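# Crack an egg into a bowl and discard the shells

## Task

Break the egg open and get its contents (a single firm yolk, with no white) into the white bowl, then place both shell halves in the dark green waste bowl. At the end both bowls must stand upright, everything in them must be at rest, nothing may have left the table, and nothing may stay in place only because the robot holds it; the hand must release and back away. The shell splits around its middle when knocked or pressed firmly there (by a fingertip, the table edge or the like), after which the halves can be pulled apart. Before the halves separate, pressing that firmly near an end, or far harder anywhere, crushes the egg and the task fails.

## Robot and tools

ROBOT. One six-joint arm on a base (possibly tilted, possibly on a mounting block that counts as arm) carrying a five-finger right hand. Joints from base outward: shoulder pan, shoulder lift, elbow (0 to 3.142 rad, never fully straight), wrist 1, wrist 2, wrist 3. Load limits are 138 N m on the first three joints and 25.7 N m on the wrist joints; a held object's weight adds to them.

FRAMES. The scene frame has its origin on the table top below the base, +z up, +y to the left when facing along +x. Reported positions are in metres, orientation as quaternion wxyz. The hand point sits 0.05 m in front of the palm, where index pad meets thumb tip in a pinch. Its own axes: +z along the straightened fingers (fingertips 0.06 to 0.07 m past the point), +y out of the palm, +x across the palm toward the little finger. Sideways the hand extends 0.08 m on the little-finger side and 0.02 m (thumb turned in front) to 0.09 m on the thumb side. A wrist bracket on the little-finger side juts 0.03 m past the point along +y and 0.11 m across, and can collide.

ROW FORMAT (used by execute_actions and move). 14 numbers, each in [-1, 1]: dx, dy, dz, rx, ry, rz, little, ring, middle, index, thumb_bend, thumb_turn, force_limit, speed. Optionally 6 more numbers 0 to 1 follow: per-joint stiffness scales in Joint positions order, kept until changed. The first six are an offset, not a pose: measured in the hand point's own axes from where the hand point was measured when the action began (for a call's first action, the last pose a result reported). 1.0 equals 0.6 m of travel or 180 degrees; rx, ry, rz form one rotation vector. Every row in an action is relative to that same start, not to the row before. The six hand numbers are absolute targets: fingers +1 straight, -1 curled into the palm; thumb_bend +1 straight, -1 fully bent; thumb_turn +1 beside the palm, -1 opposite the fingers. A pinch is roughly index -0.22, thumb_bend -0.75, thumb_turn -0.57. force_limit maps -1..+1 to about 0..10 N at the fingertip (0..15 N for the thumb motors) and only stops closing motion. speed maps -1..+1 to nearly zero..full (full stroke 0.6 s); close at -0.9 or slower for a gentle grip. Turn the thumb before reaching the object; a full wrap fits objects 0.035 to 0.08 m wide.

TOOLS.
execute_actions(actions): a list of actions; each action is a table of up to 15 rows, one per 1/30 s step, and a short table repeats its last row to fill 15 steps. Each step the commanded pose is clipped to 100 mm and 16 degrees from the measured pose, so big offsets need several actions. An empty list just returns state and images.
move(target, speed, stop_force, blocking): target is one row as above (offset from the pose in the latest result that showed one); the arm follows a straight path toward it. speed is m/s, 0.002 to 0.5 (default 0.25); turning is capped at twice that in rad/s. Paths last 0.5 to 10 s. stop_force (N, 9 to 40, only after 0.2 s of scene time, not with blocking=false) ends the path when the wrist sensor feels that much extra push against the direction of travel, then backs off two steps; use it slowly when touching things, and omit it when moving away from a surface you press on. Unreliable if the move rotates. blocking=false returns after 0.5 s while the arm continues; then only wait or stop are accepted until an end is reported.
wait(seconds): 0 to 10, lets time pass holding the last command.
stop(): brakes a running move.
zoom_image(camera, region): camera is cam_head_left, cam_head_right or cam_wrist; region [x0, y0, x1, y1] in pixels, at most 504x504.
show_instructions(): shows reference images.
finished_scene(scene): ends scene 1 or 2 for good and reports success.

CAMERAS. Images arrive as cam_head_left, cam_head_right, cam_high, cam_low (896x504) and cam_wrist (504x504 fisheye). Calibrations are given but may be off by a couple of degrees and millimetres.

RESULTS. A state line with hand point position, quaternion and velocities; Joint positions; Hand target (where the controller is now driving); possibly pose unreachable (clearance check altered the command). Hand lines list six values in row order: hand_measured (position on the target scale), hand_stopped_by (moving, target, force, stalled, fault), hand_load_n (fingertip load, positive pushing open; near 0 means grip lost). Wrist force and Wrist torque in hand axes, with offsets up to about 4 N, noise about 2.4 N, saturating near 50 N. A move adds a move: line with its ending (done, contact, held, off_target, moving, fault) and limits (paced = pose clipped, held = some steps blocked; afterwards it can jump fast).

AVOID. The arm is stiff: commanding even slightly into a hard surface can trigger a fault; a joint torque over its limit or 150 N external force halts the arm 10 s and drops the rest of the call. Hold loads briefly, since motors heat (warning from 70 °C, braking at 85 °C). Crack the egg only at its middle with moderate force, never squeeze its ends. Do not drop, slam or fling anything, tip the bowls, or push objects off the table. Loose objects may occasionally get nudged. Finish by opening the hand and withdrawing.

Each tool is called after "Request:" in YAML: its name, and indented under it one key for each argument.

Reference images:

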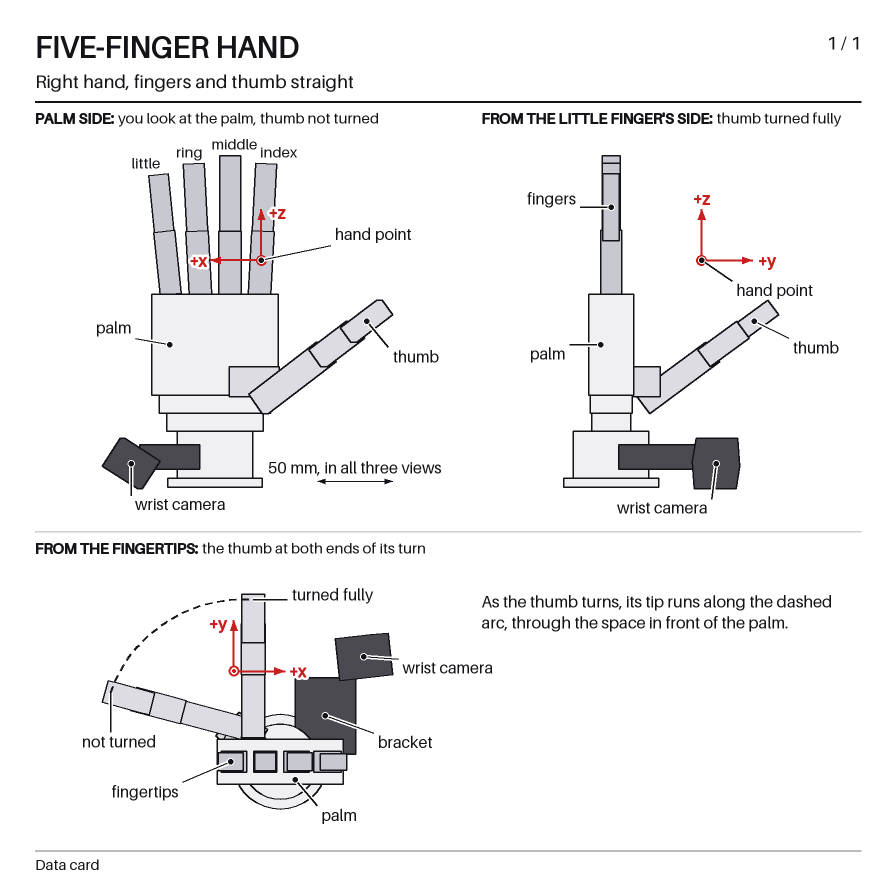

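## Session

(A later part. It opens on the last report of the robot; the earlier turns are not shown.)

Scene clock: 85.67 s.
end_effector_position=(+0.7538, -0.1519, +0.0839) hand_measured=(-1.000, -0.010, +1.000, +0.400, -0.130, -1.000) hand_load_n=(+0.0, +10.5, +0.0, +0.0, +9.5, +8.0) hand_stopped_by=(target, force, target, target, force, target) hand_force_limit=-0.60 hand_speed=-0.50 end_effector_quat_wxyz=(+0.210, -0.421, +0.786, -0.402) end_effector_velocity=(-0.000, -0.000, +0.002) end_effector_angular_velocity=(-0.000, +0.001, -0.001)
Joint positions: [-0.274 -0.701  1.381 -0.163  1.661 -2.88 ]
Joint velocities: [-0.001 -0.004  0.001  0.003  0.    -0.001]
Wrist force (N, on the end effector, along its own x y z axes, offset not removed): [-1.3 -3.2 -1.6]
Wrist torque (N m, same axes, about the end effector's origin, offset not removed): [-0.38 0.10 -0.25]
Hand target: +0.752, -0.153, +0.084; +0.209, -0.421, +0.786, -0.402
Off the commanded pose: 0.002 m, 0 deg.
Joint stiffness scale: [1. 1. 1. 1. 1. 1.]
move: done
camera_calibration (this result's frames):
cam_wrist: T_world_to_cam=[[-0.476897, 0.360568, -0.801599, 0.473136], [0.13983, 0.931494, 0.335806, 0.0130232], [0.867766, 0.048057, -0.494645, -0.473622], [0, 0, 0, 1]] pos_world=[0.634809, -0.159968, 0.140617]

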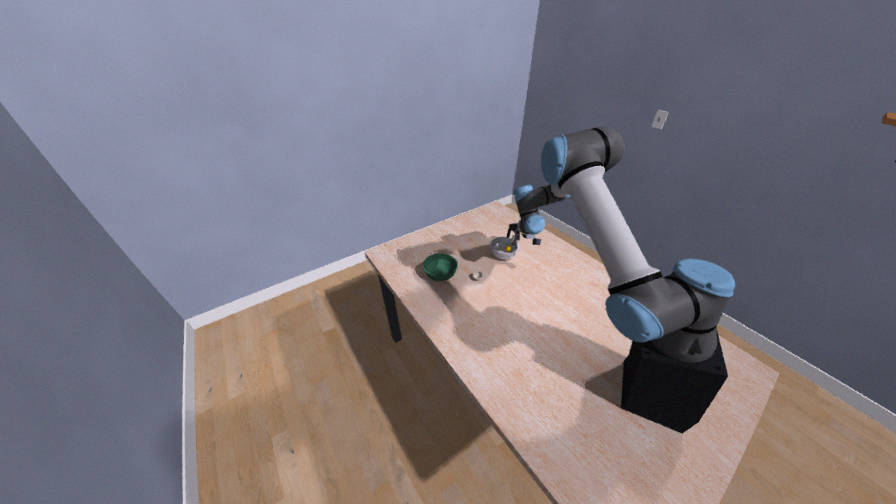

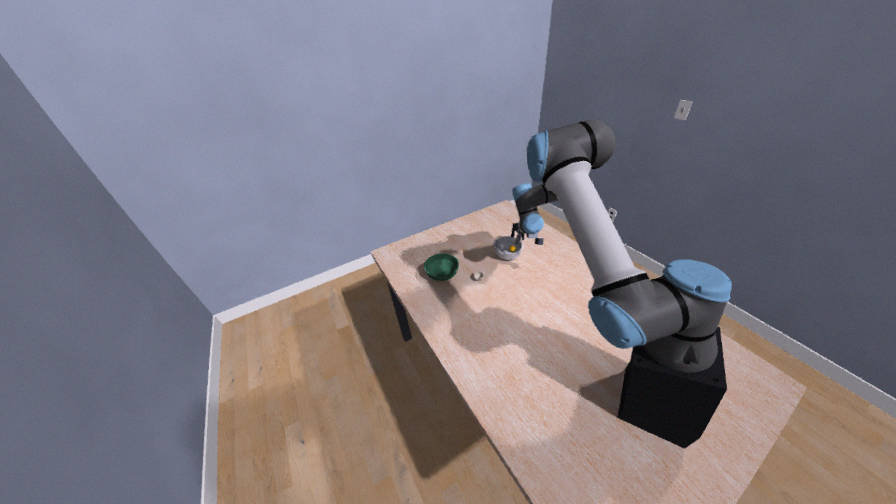

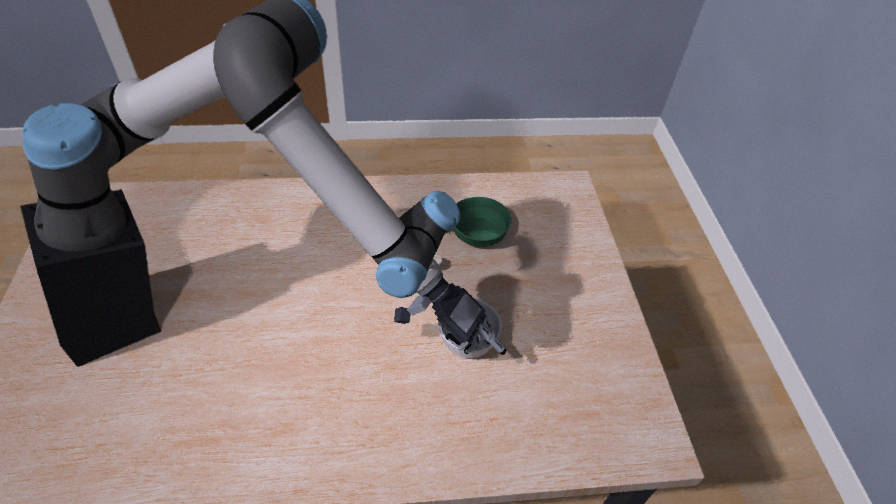

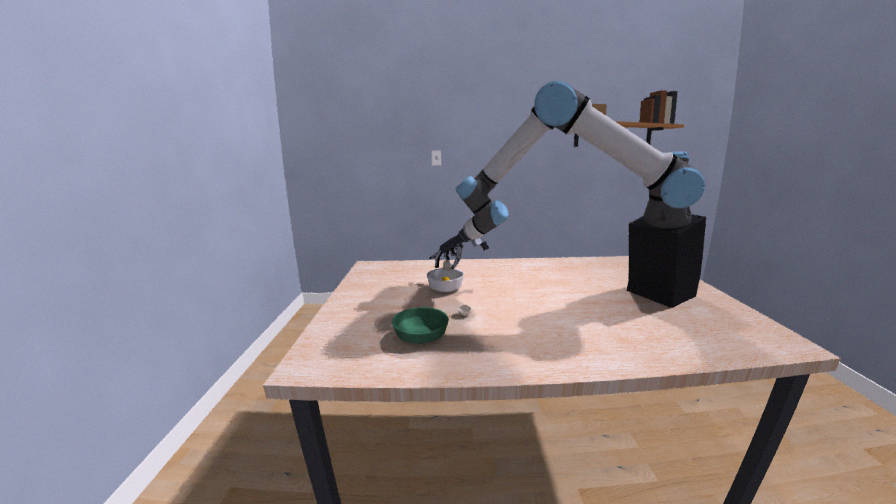

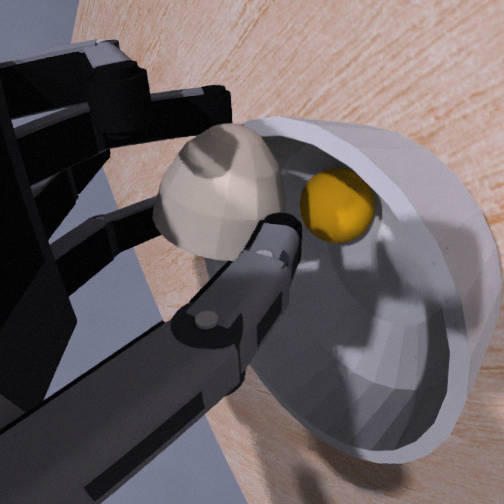

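Request:
move:
  target: [0,-0.046,-0.036,0,0,0,-1,-0.15,1,0.6,-0.2,-1,-0.6,-0.5]
  speed: 0.1

Request:
move:
  target: [-0.558,0.152,-0.185,0,-0.197,-0.154,-1,-0.15,1,0.6,-0.2,-1,-0.6,-0.5]
  speed: 0.2

Scene clock: 86.93 s.
end_effector_position=(+0.7547, -0.1502, +0.1185) hand_measured=(-1.000, -0.010, +1.000, +0.600, -0.130, -1.000) hand_load_n=(+0.0, +10.5, +0.0, +0.0, +9.5, +8.0) hand_stopped_by=(target, force, target, target, force, target) hand_force_limit=-0.60 hand_speed=-0.50 end_effector_quat_wxyz=(+0.211, -0.421, +0.785, -0.403) end_effector_velocity=(-0.004, +0.001, -0.002) end_effector_angular_velocity=(+0.003, +0.011, -0.001)
Joint positions: [-0.281 -0.762  1.396 -0.12   1.655 -2.883]
Joint velocities: [-0.001 -0.001  0.004  0.008 -0.001 -0.002]
Wrist force (N, on the end effector, along its own x y z axes, offset not removed): [1.2 -0.7 1.2]
Wrist torque (N m, same axes, about the end effector's origin, offset not removed): [-0.18 -0.37 0.02]
Hand target: +0.753, -0.151, +0.119; +0.210, -0.421, +0.786, -0.402
Off the commanded pose: 0.002 m, 0 deg.
Joint stiffness scale: [1. 1. 1. 1. 1. 1.]
move: done
camera_calibration (this result's frames):
cam_wrist: T_world_to_cam=[[-0.475503, 0.359359, -0.802968, 0.499546], [0.138, 0.93193, 0.335354, 0.00121892], [0.868823, 0.0486522, -0.492727, -0.458281], [0, 0, 0, 1]] pos_world=[0.635532, -0.158356, 0.174903]

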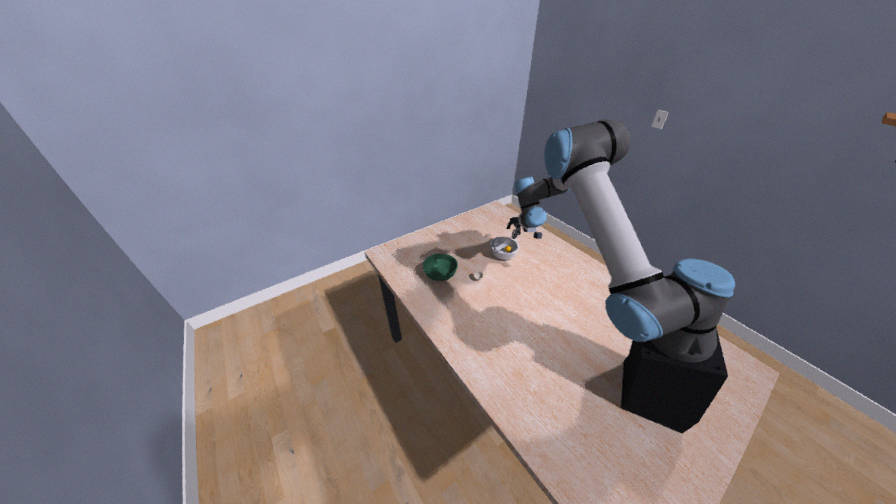

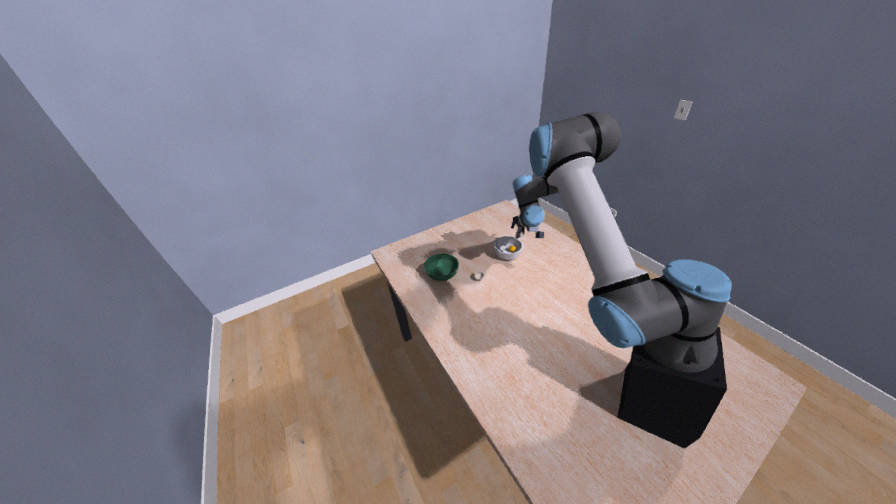

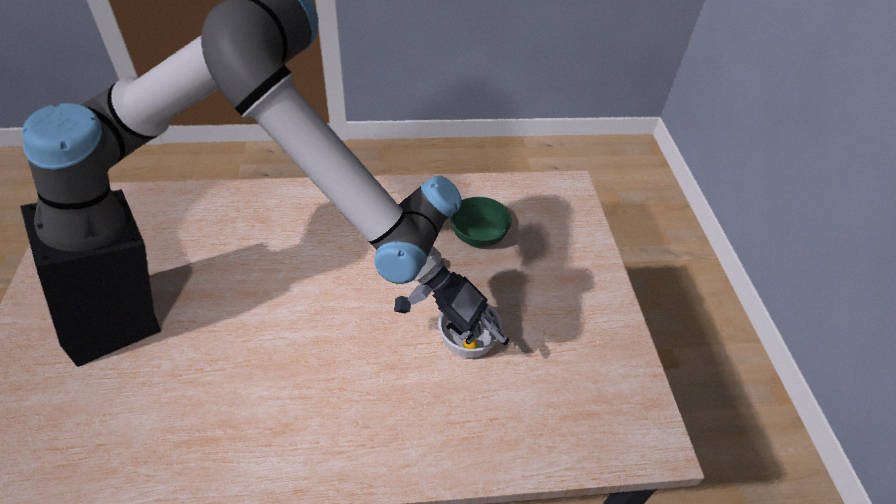

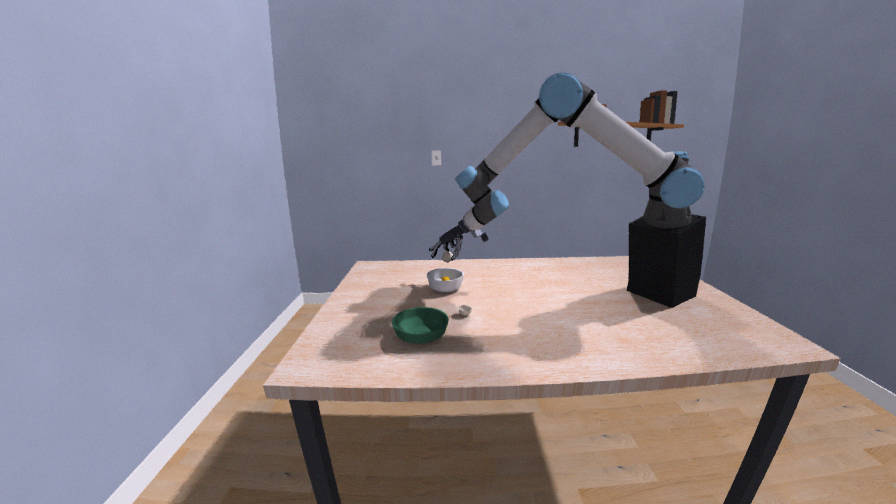

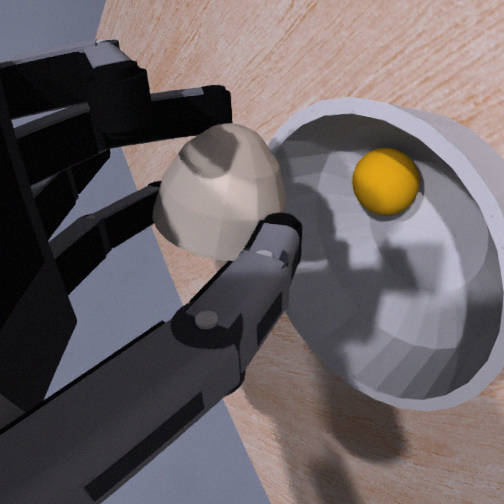

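Scene clock: 89.50 s.
end_effector_position=(+0.8213, +0.2053, +0.1076) hand_measured=(-1.000, -0.010, +1.000, +0.600, -0.130, -1.000) hand_load_n=(+0.0, +10.5, +0.0, +0.0, +9.5, +8.0) hand_stopped_by=(target, force, target, target, force, target) hand_force_limit=-0.60 hand_speed=-0.50 end_effector_quat_wxyz=(-0.336, +0.694, -0.564, +0.296) end_effector_velocity=(+0.001, +0.002, -0.002) end_effector_angular_velocity=(-0.003, +0.012, +0.009)
Joint positions: [ 0.111 -0.661  1.103 -0.002  1.396 -3.189]
Joint velocities: [ 0.002  0.01  -0.022  0.024 -0.005 -0.007]
Wrist force (N, on the end effector, along its own x y z axes, offset not removed): [-1.0 -2.4 0.9]
Wrist torque (N m, same axes, about the end effector's origin, offset not removed): [-0.43 0.07 -0.21]
Hand target: +0.822, +0.208, +0.107; -0.337, +0.695, -0.562, +0.295
Off the commanded pose: 0.003 m, 0 deg.
Joint stiffness scale: [1. 1. 1. 1. 1. 1.]
move: done
camera_calibration (this result's frames):
cam_wrist: T_world_to_cam=[[-0.59898, -0.100337, -0.794453, 0.589649], [-0.553971, 0.768317, 0.320633, 0.267908], [0.57822, 0.632157, -0.51579, -0.417464], [0, 0, 0, 1]] pos_world=[0.742988, 0.117228, 0.167225]

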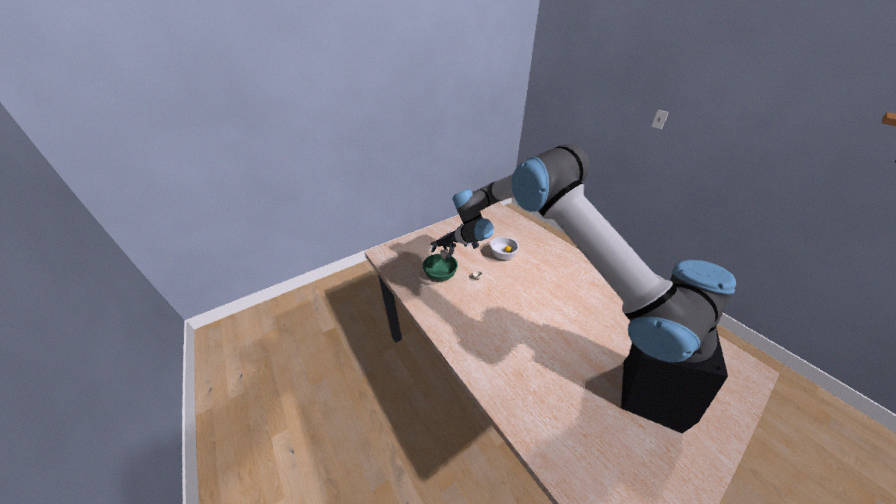

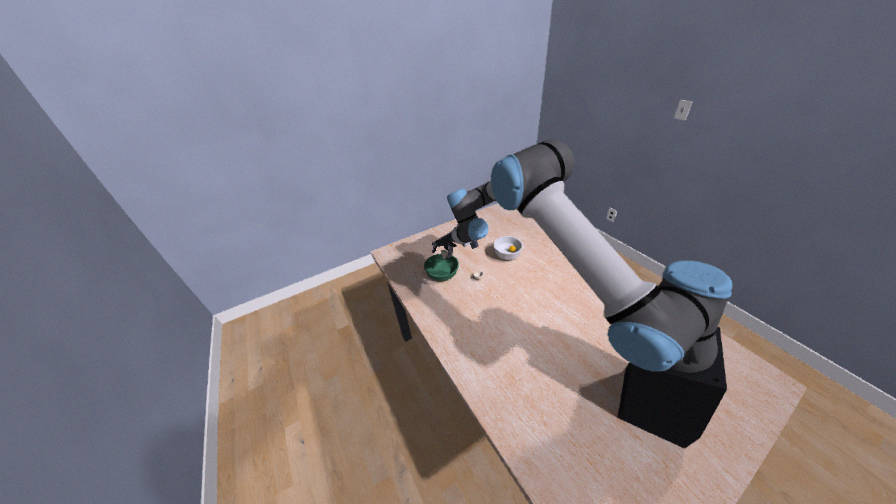

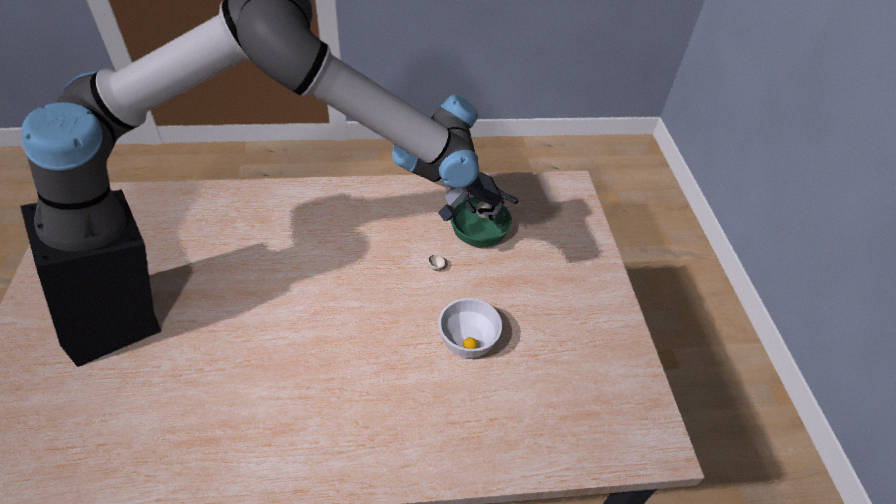

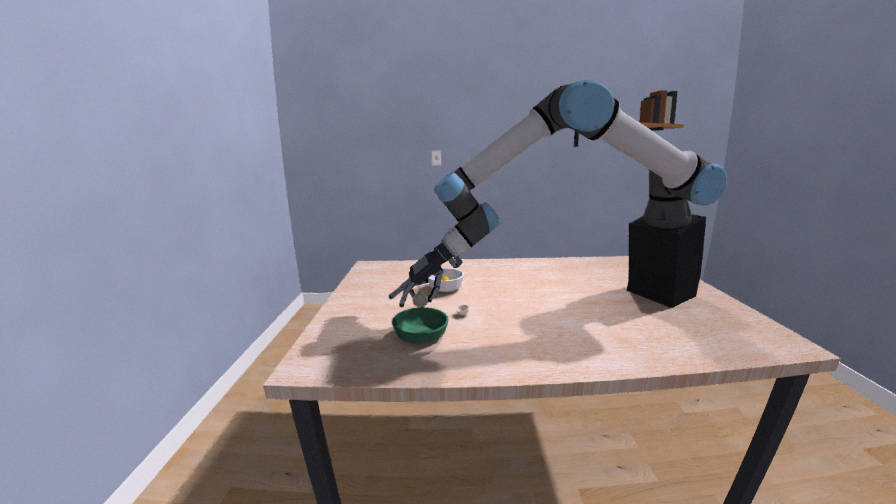

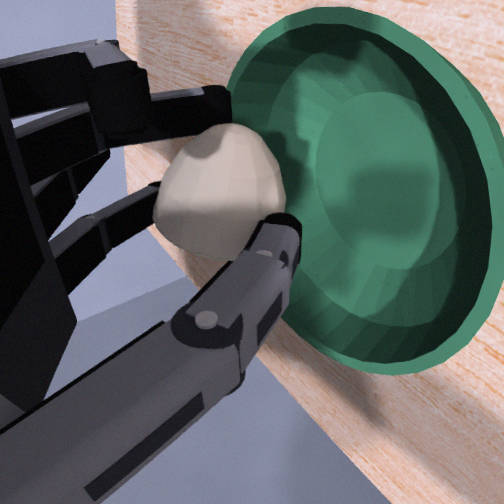

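Request:
move:
  target: [-0.02,0.0675,0.042,0,0,0,-1,-0.15,0.45,0.45,-0.2,-1,-0.6,-0.3]
  speed: 0.06

Request:
zoom_image:
  camera: "cam_low"
  region: [370,270,480,360]

Scene clock: 91.20 s.
end_effector_position=(+0.8143, +0.2132, +0.0600) hand_measured=(-1.000, -0.010, +0.450, +0.450, -0.130, -1.000) hand_load_n=(+0.0, +10.5, +0.0, +0.0, +9.5, +8.0) hand_stopped_by=(target, force, target, target, force, target) hand_force_limit=-0.60 hand_speed=-0.30 end_effector_quat_wxyz=(-0.335, +0.694, -0.565, +0.296) end_effector_velocity=(+0.005, -0.000, +0.001) end_effector_angular_velocity=(-0.001, -0.011, -0.002)
Joint positions: [ 0.131 -0.591  1.099 -0.067  1.415 -3.18 ]
Joint velocities: [ 0.     0.002 -0.007 -0.006  0.003  0.001]
Wrist force (N, on the end effector, along its own x y z axes, offset not removed): [2.4 -3.4 -0.8]
Wrist torque (N m, same axes, about the end effector's origin, offset not removed): [-0.59 -0.50 0.06]
Hand target: +0.815, +0.215, +0.060; -0.336, +0.694, -0.564, +0.296
Off the commanded pose: 0.002 m, 0 deg.
Joint stiffness scale: [1. 1. 1. 1. 1. 1.]
move: done
camera_calibration (this result's frames):
cam_wrist: T_world_to_cam=[[-0.601038, -0.100015, -0.792938, 0.549889], [-0.552509, 0.768875, 0.321816, 0.271794], [0.577484, 0.631529, -0.517382, -0.442151], [0, 0, 0, 1]] pos_world=[0.736008, 0.125253, 0.1198]

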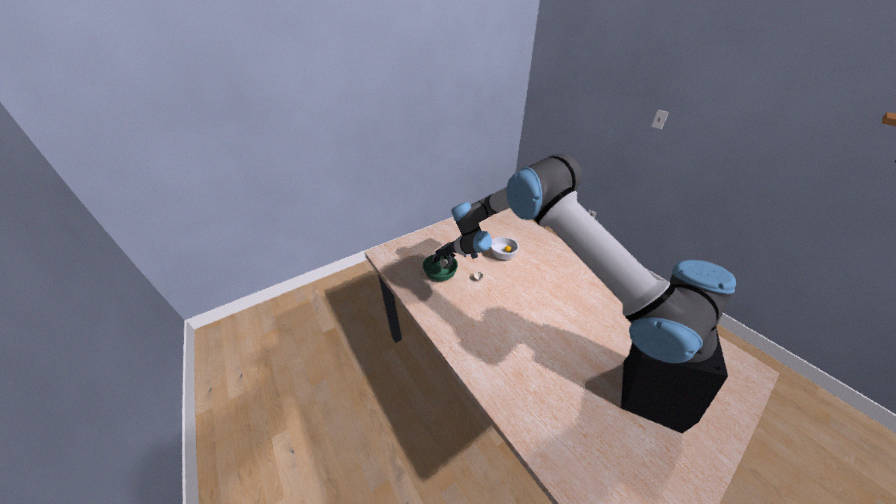

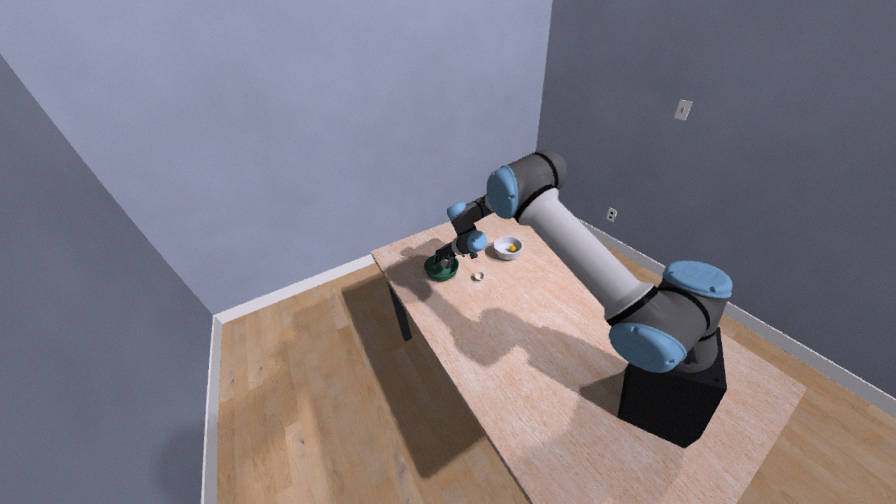

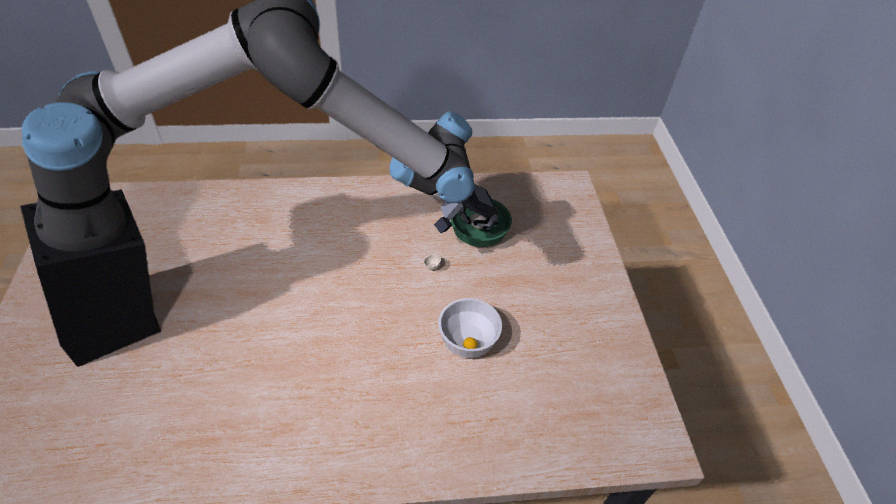

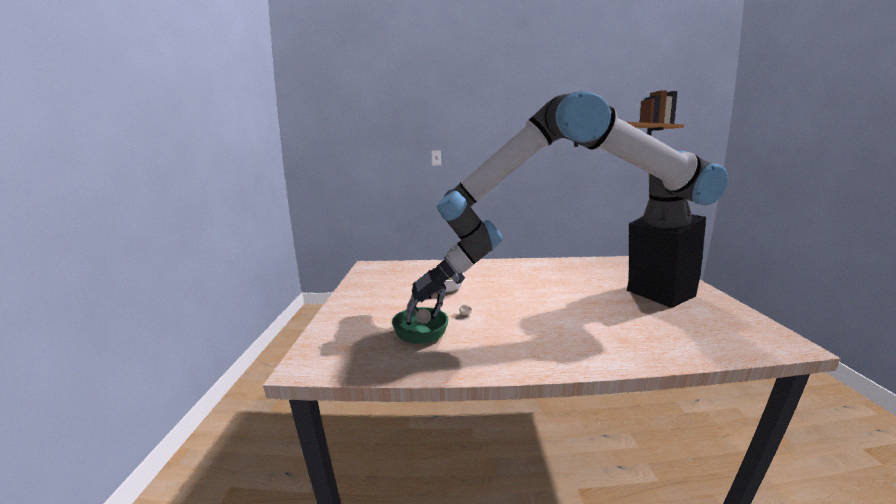

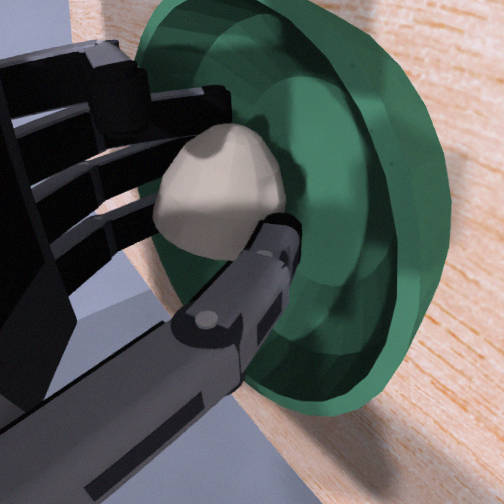

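Region (370, 270, 480, 360) of cam_low's 896x504 image, scaled by 4.582, with more detail than that image has; it fills the top 412 rows of this view, and the rest is white.

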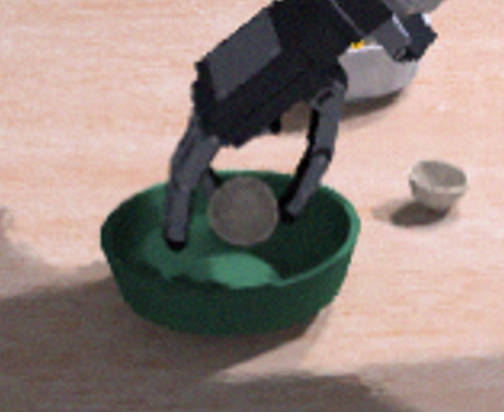

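Lower 0.022 more, then release.

Request:
move:
  target: [0,0.030,0.022,0,0,0,-1,-0.15,0.45,0.45,-0.2,-1,-0.6,-0.3]
  speed: 0.03

Request:
execute_actions:
  actions:
    - [[0,0,0,0,0,0,-1,0.3,0.45,0.45,0.1,-1,-0.6,-0.7]]
    - [[0,0,0,0,0,0,-1,0.3,0.45,0.45,0.1,-1,-0.6,-0.7]]

Request:
zoom_image:
  camera: "cam_low"
  region: [370,270,480,360]

Scene clock: 92.47 s.
end_effector_position=(+0.8131, +0.2109, +0.0379) hand_measured=(-1.000, -0.010, +0.450, +0.450, -0.130, -1.000) hand_load_n=(+0.0, +10.5, +0.0, +0.0, +9.5, +8.0) hand_stopped_by=(target, force, target, target, force, target) hand_force_limit=-0.60 hand_speed=-0.30 end_effector_quat_wxyz=(-0.334, +0.694, -0.565, +0.295) end_effector_velocity=(+0.004, -0.000, +0.002) end_effector_angular_velocity=(-0.001, -0.008, -0.000)
Joint positions: [ 0.131 -0.554  1.087 -0.089  1.415 -3.18 ]
Joint velocities: [-0.     0.    -0.005 -0.002  0.002 -0.001]
Wrist force (N, on the end effector, along its own x y z axes, offset not removed): [2.2 -1.8 -0.1]
Wrist torque (N m, same axes, about the end effector's origin, offset not removed): [-0.12 -0.40 -0.02]
Hand target: +0.814, +0.212, +0.038; -0.335, +0.694, -0.565, +0.296
Off the commanded pose: 0.002 m, 0 deg.
Joint stiffness scale: [1. 1. 1. 1. 1. 1.]
move: done
camera_calibration (this result's frames):
cam_wrist: T_world_to_cam=[[-0.603025, -0.099638, -0.791475, 0.532907], [-0.550986, 0.769503, 0.322924, 0.278592], [0.576867, 0.630823, -0.518929, -0.450767], [0, 0, 0, 1]] pos_world=[0.73489, 0.123075, 0.0979027]

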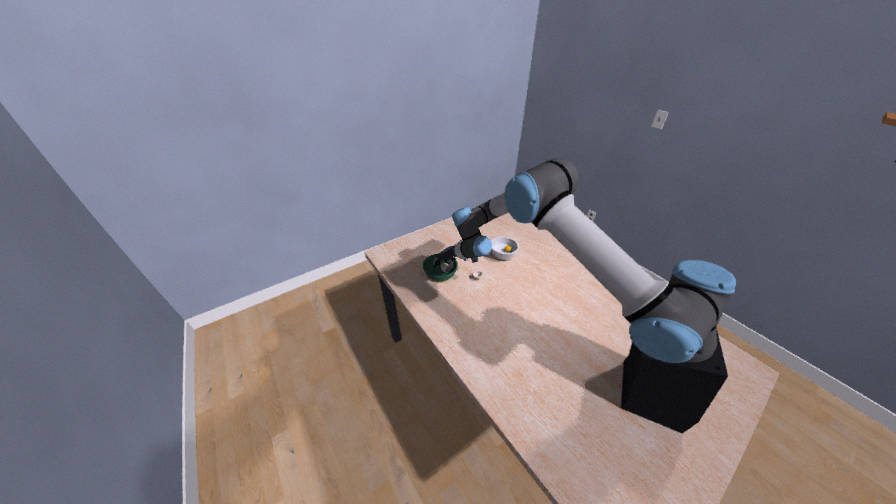

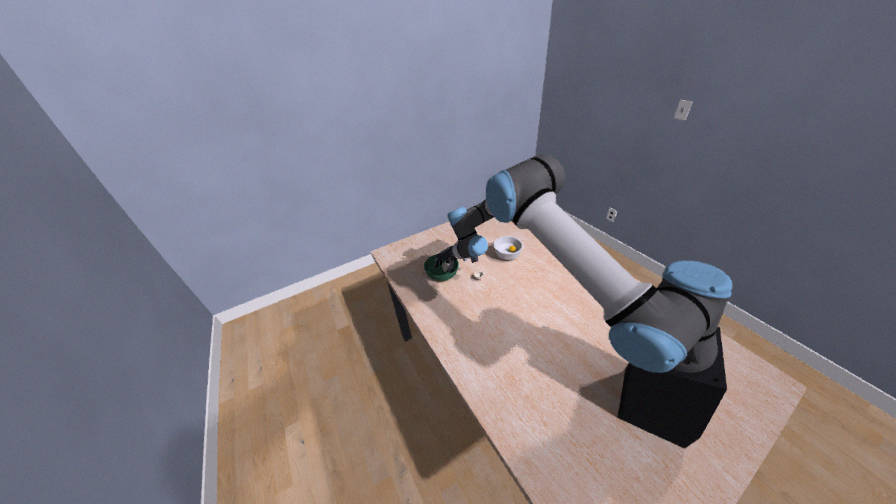

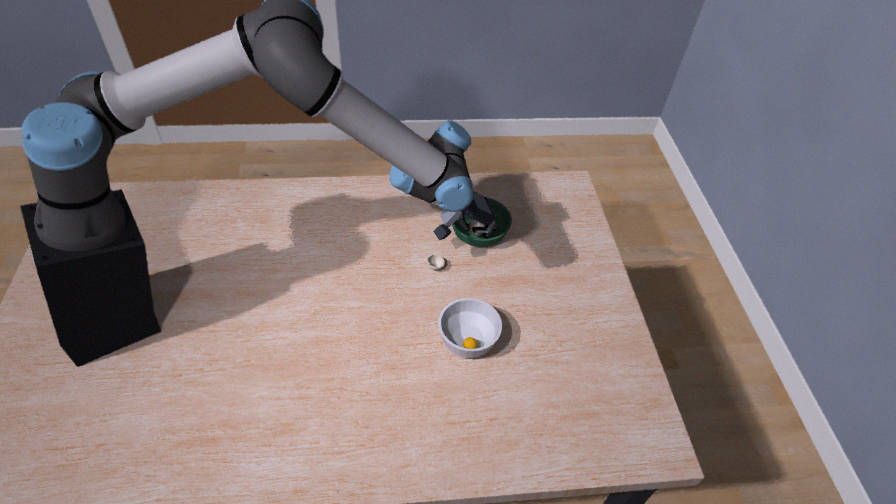

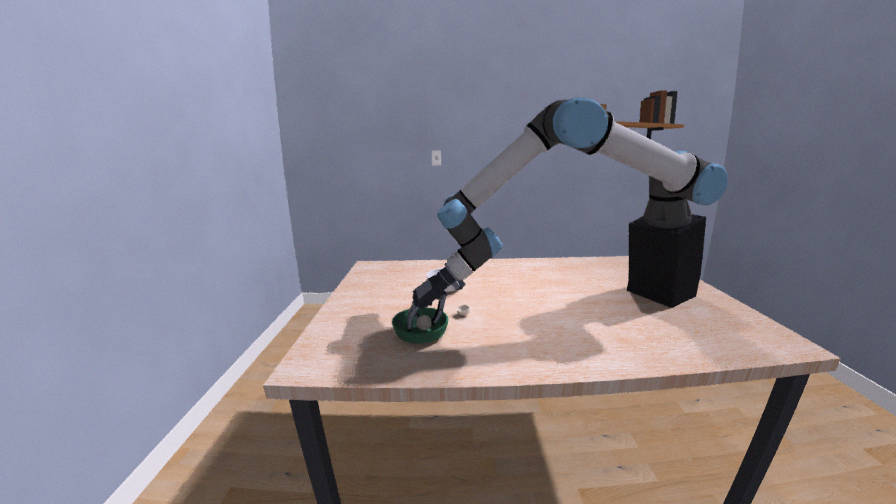

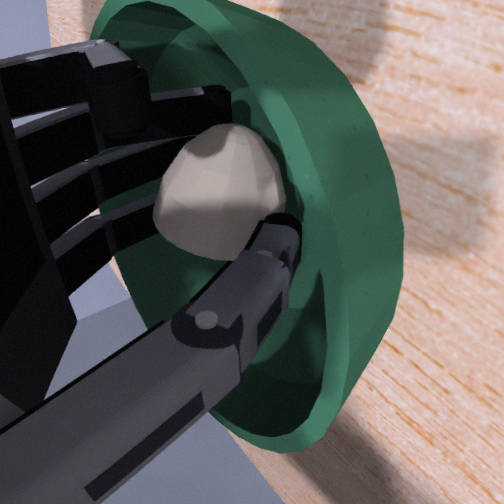

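Scene clock: 93.47 s.
end_effector_position=(+0.8132, +0.2109, +0.0379) hand_measured=(-1.000, +0.300, +0.450, +0.450, +0.100, -1.000) hand_load_n=(+0.0, +0.0, +0.0, +0.0, +0.0, +0.0) hand_stopped_by=(target, target, target, target, target, target) hand_force_limit=-0.60 hand_speed=-0.70 end_effector_quat_wxyz=(-0.335, +0.694, -0.565, +0.295) end_effector_velocity=(-0.000, -0.000, -0.000) end_effector_angular_velocity=(-0.000, +0.000, -0.000)
Joint positions: [ 0.131 -0.554  1.086 -0.089  1.415 -3.18 ]
Joint velocities: [-0.  0. -0.  0.  0. -0.]
Wrist force (N, on the end effector, along its own x y z axes, offset not removed): [0.4 -3.7 -1.2]
Wrist torque (N m, same axes, about the end effector's origin, offset not removed): [-0.48 -0.26 -0.10]
Hand target: +0.813, +0.211, +0.038; -0.335, +0.694, -0.565, +0.295
Off the commanded pose: 0.000 m, 0 deg.
Joint stiffness scale: [1. 1. 1. 1. 1. 1.]
camera_calibration (this result's frames):
cam_wrist: T_world_to_cam=[[-0.602799, -0.099641, -0.791647, 0.532854], [-0.551091, 0.76949, 0.322775, 0.278724], [0.577003, 0.630838, -0.518759, -0.450929], [0, 0, 0, 1]] pos_world=[0.734993, 0.123082, 0.0979441]

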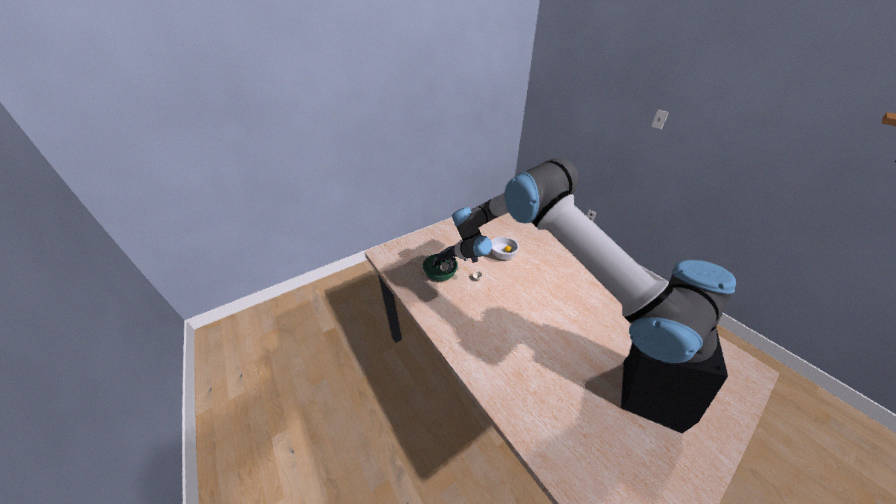

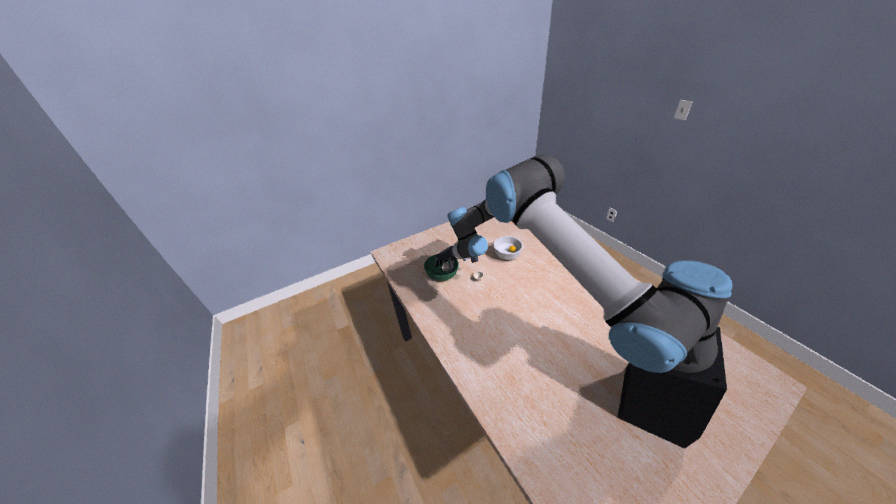

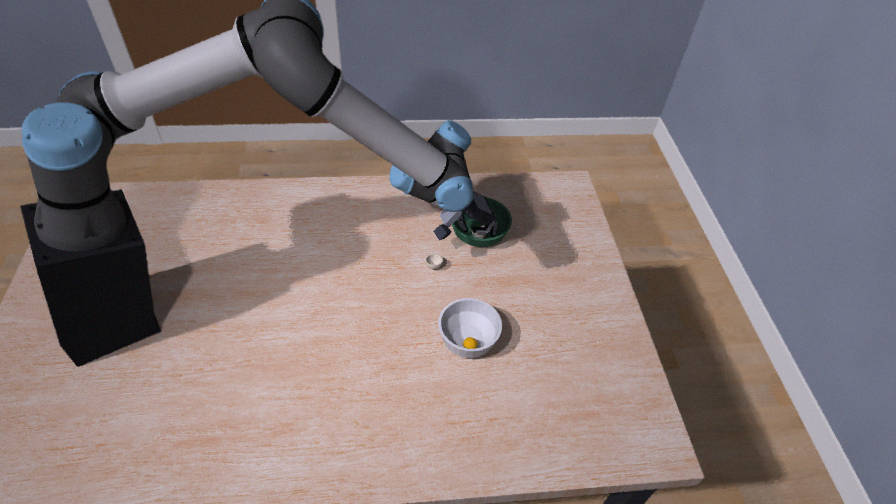

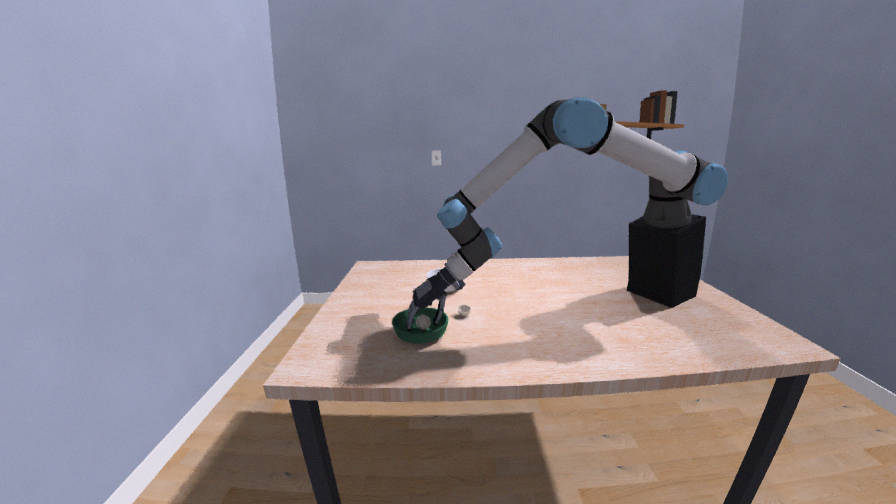

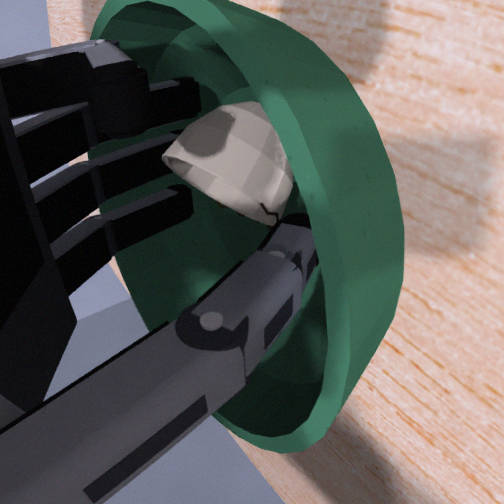

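Region (370, 270, 480, 360) of cam_low's 896x504 image, scaled by 4.582, with more detail than that image has; it fills the top 412 rows of this view, and the rest is white.

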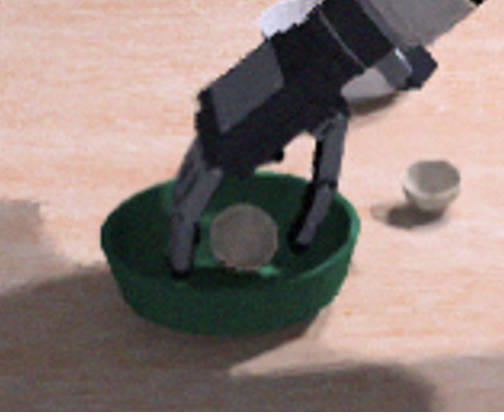

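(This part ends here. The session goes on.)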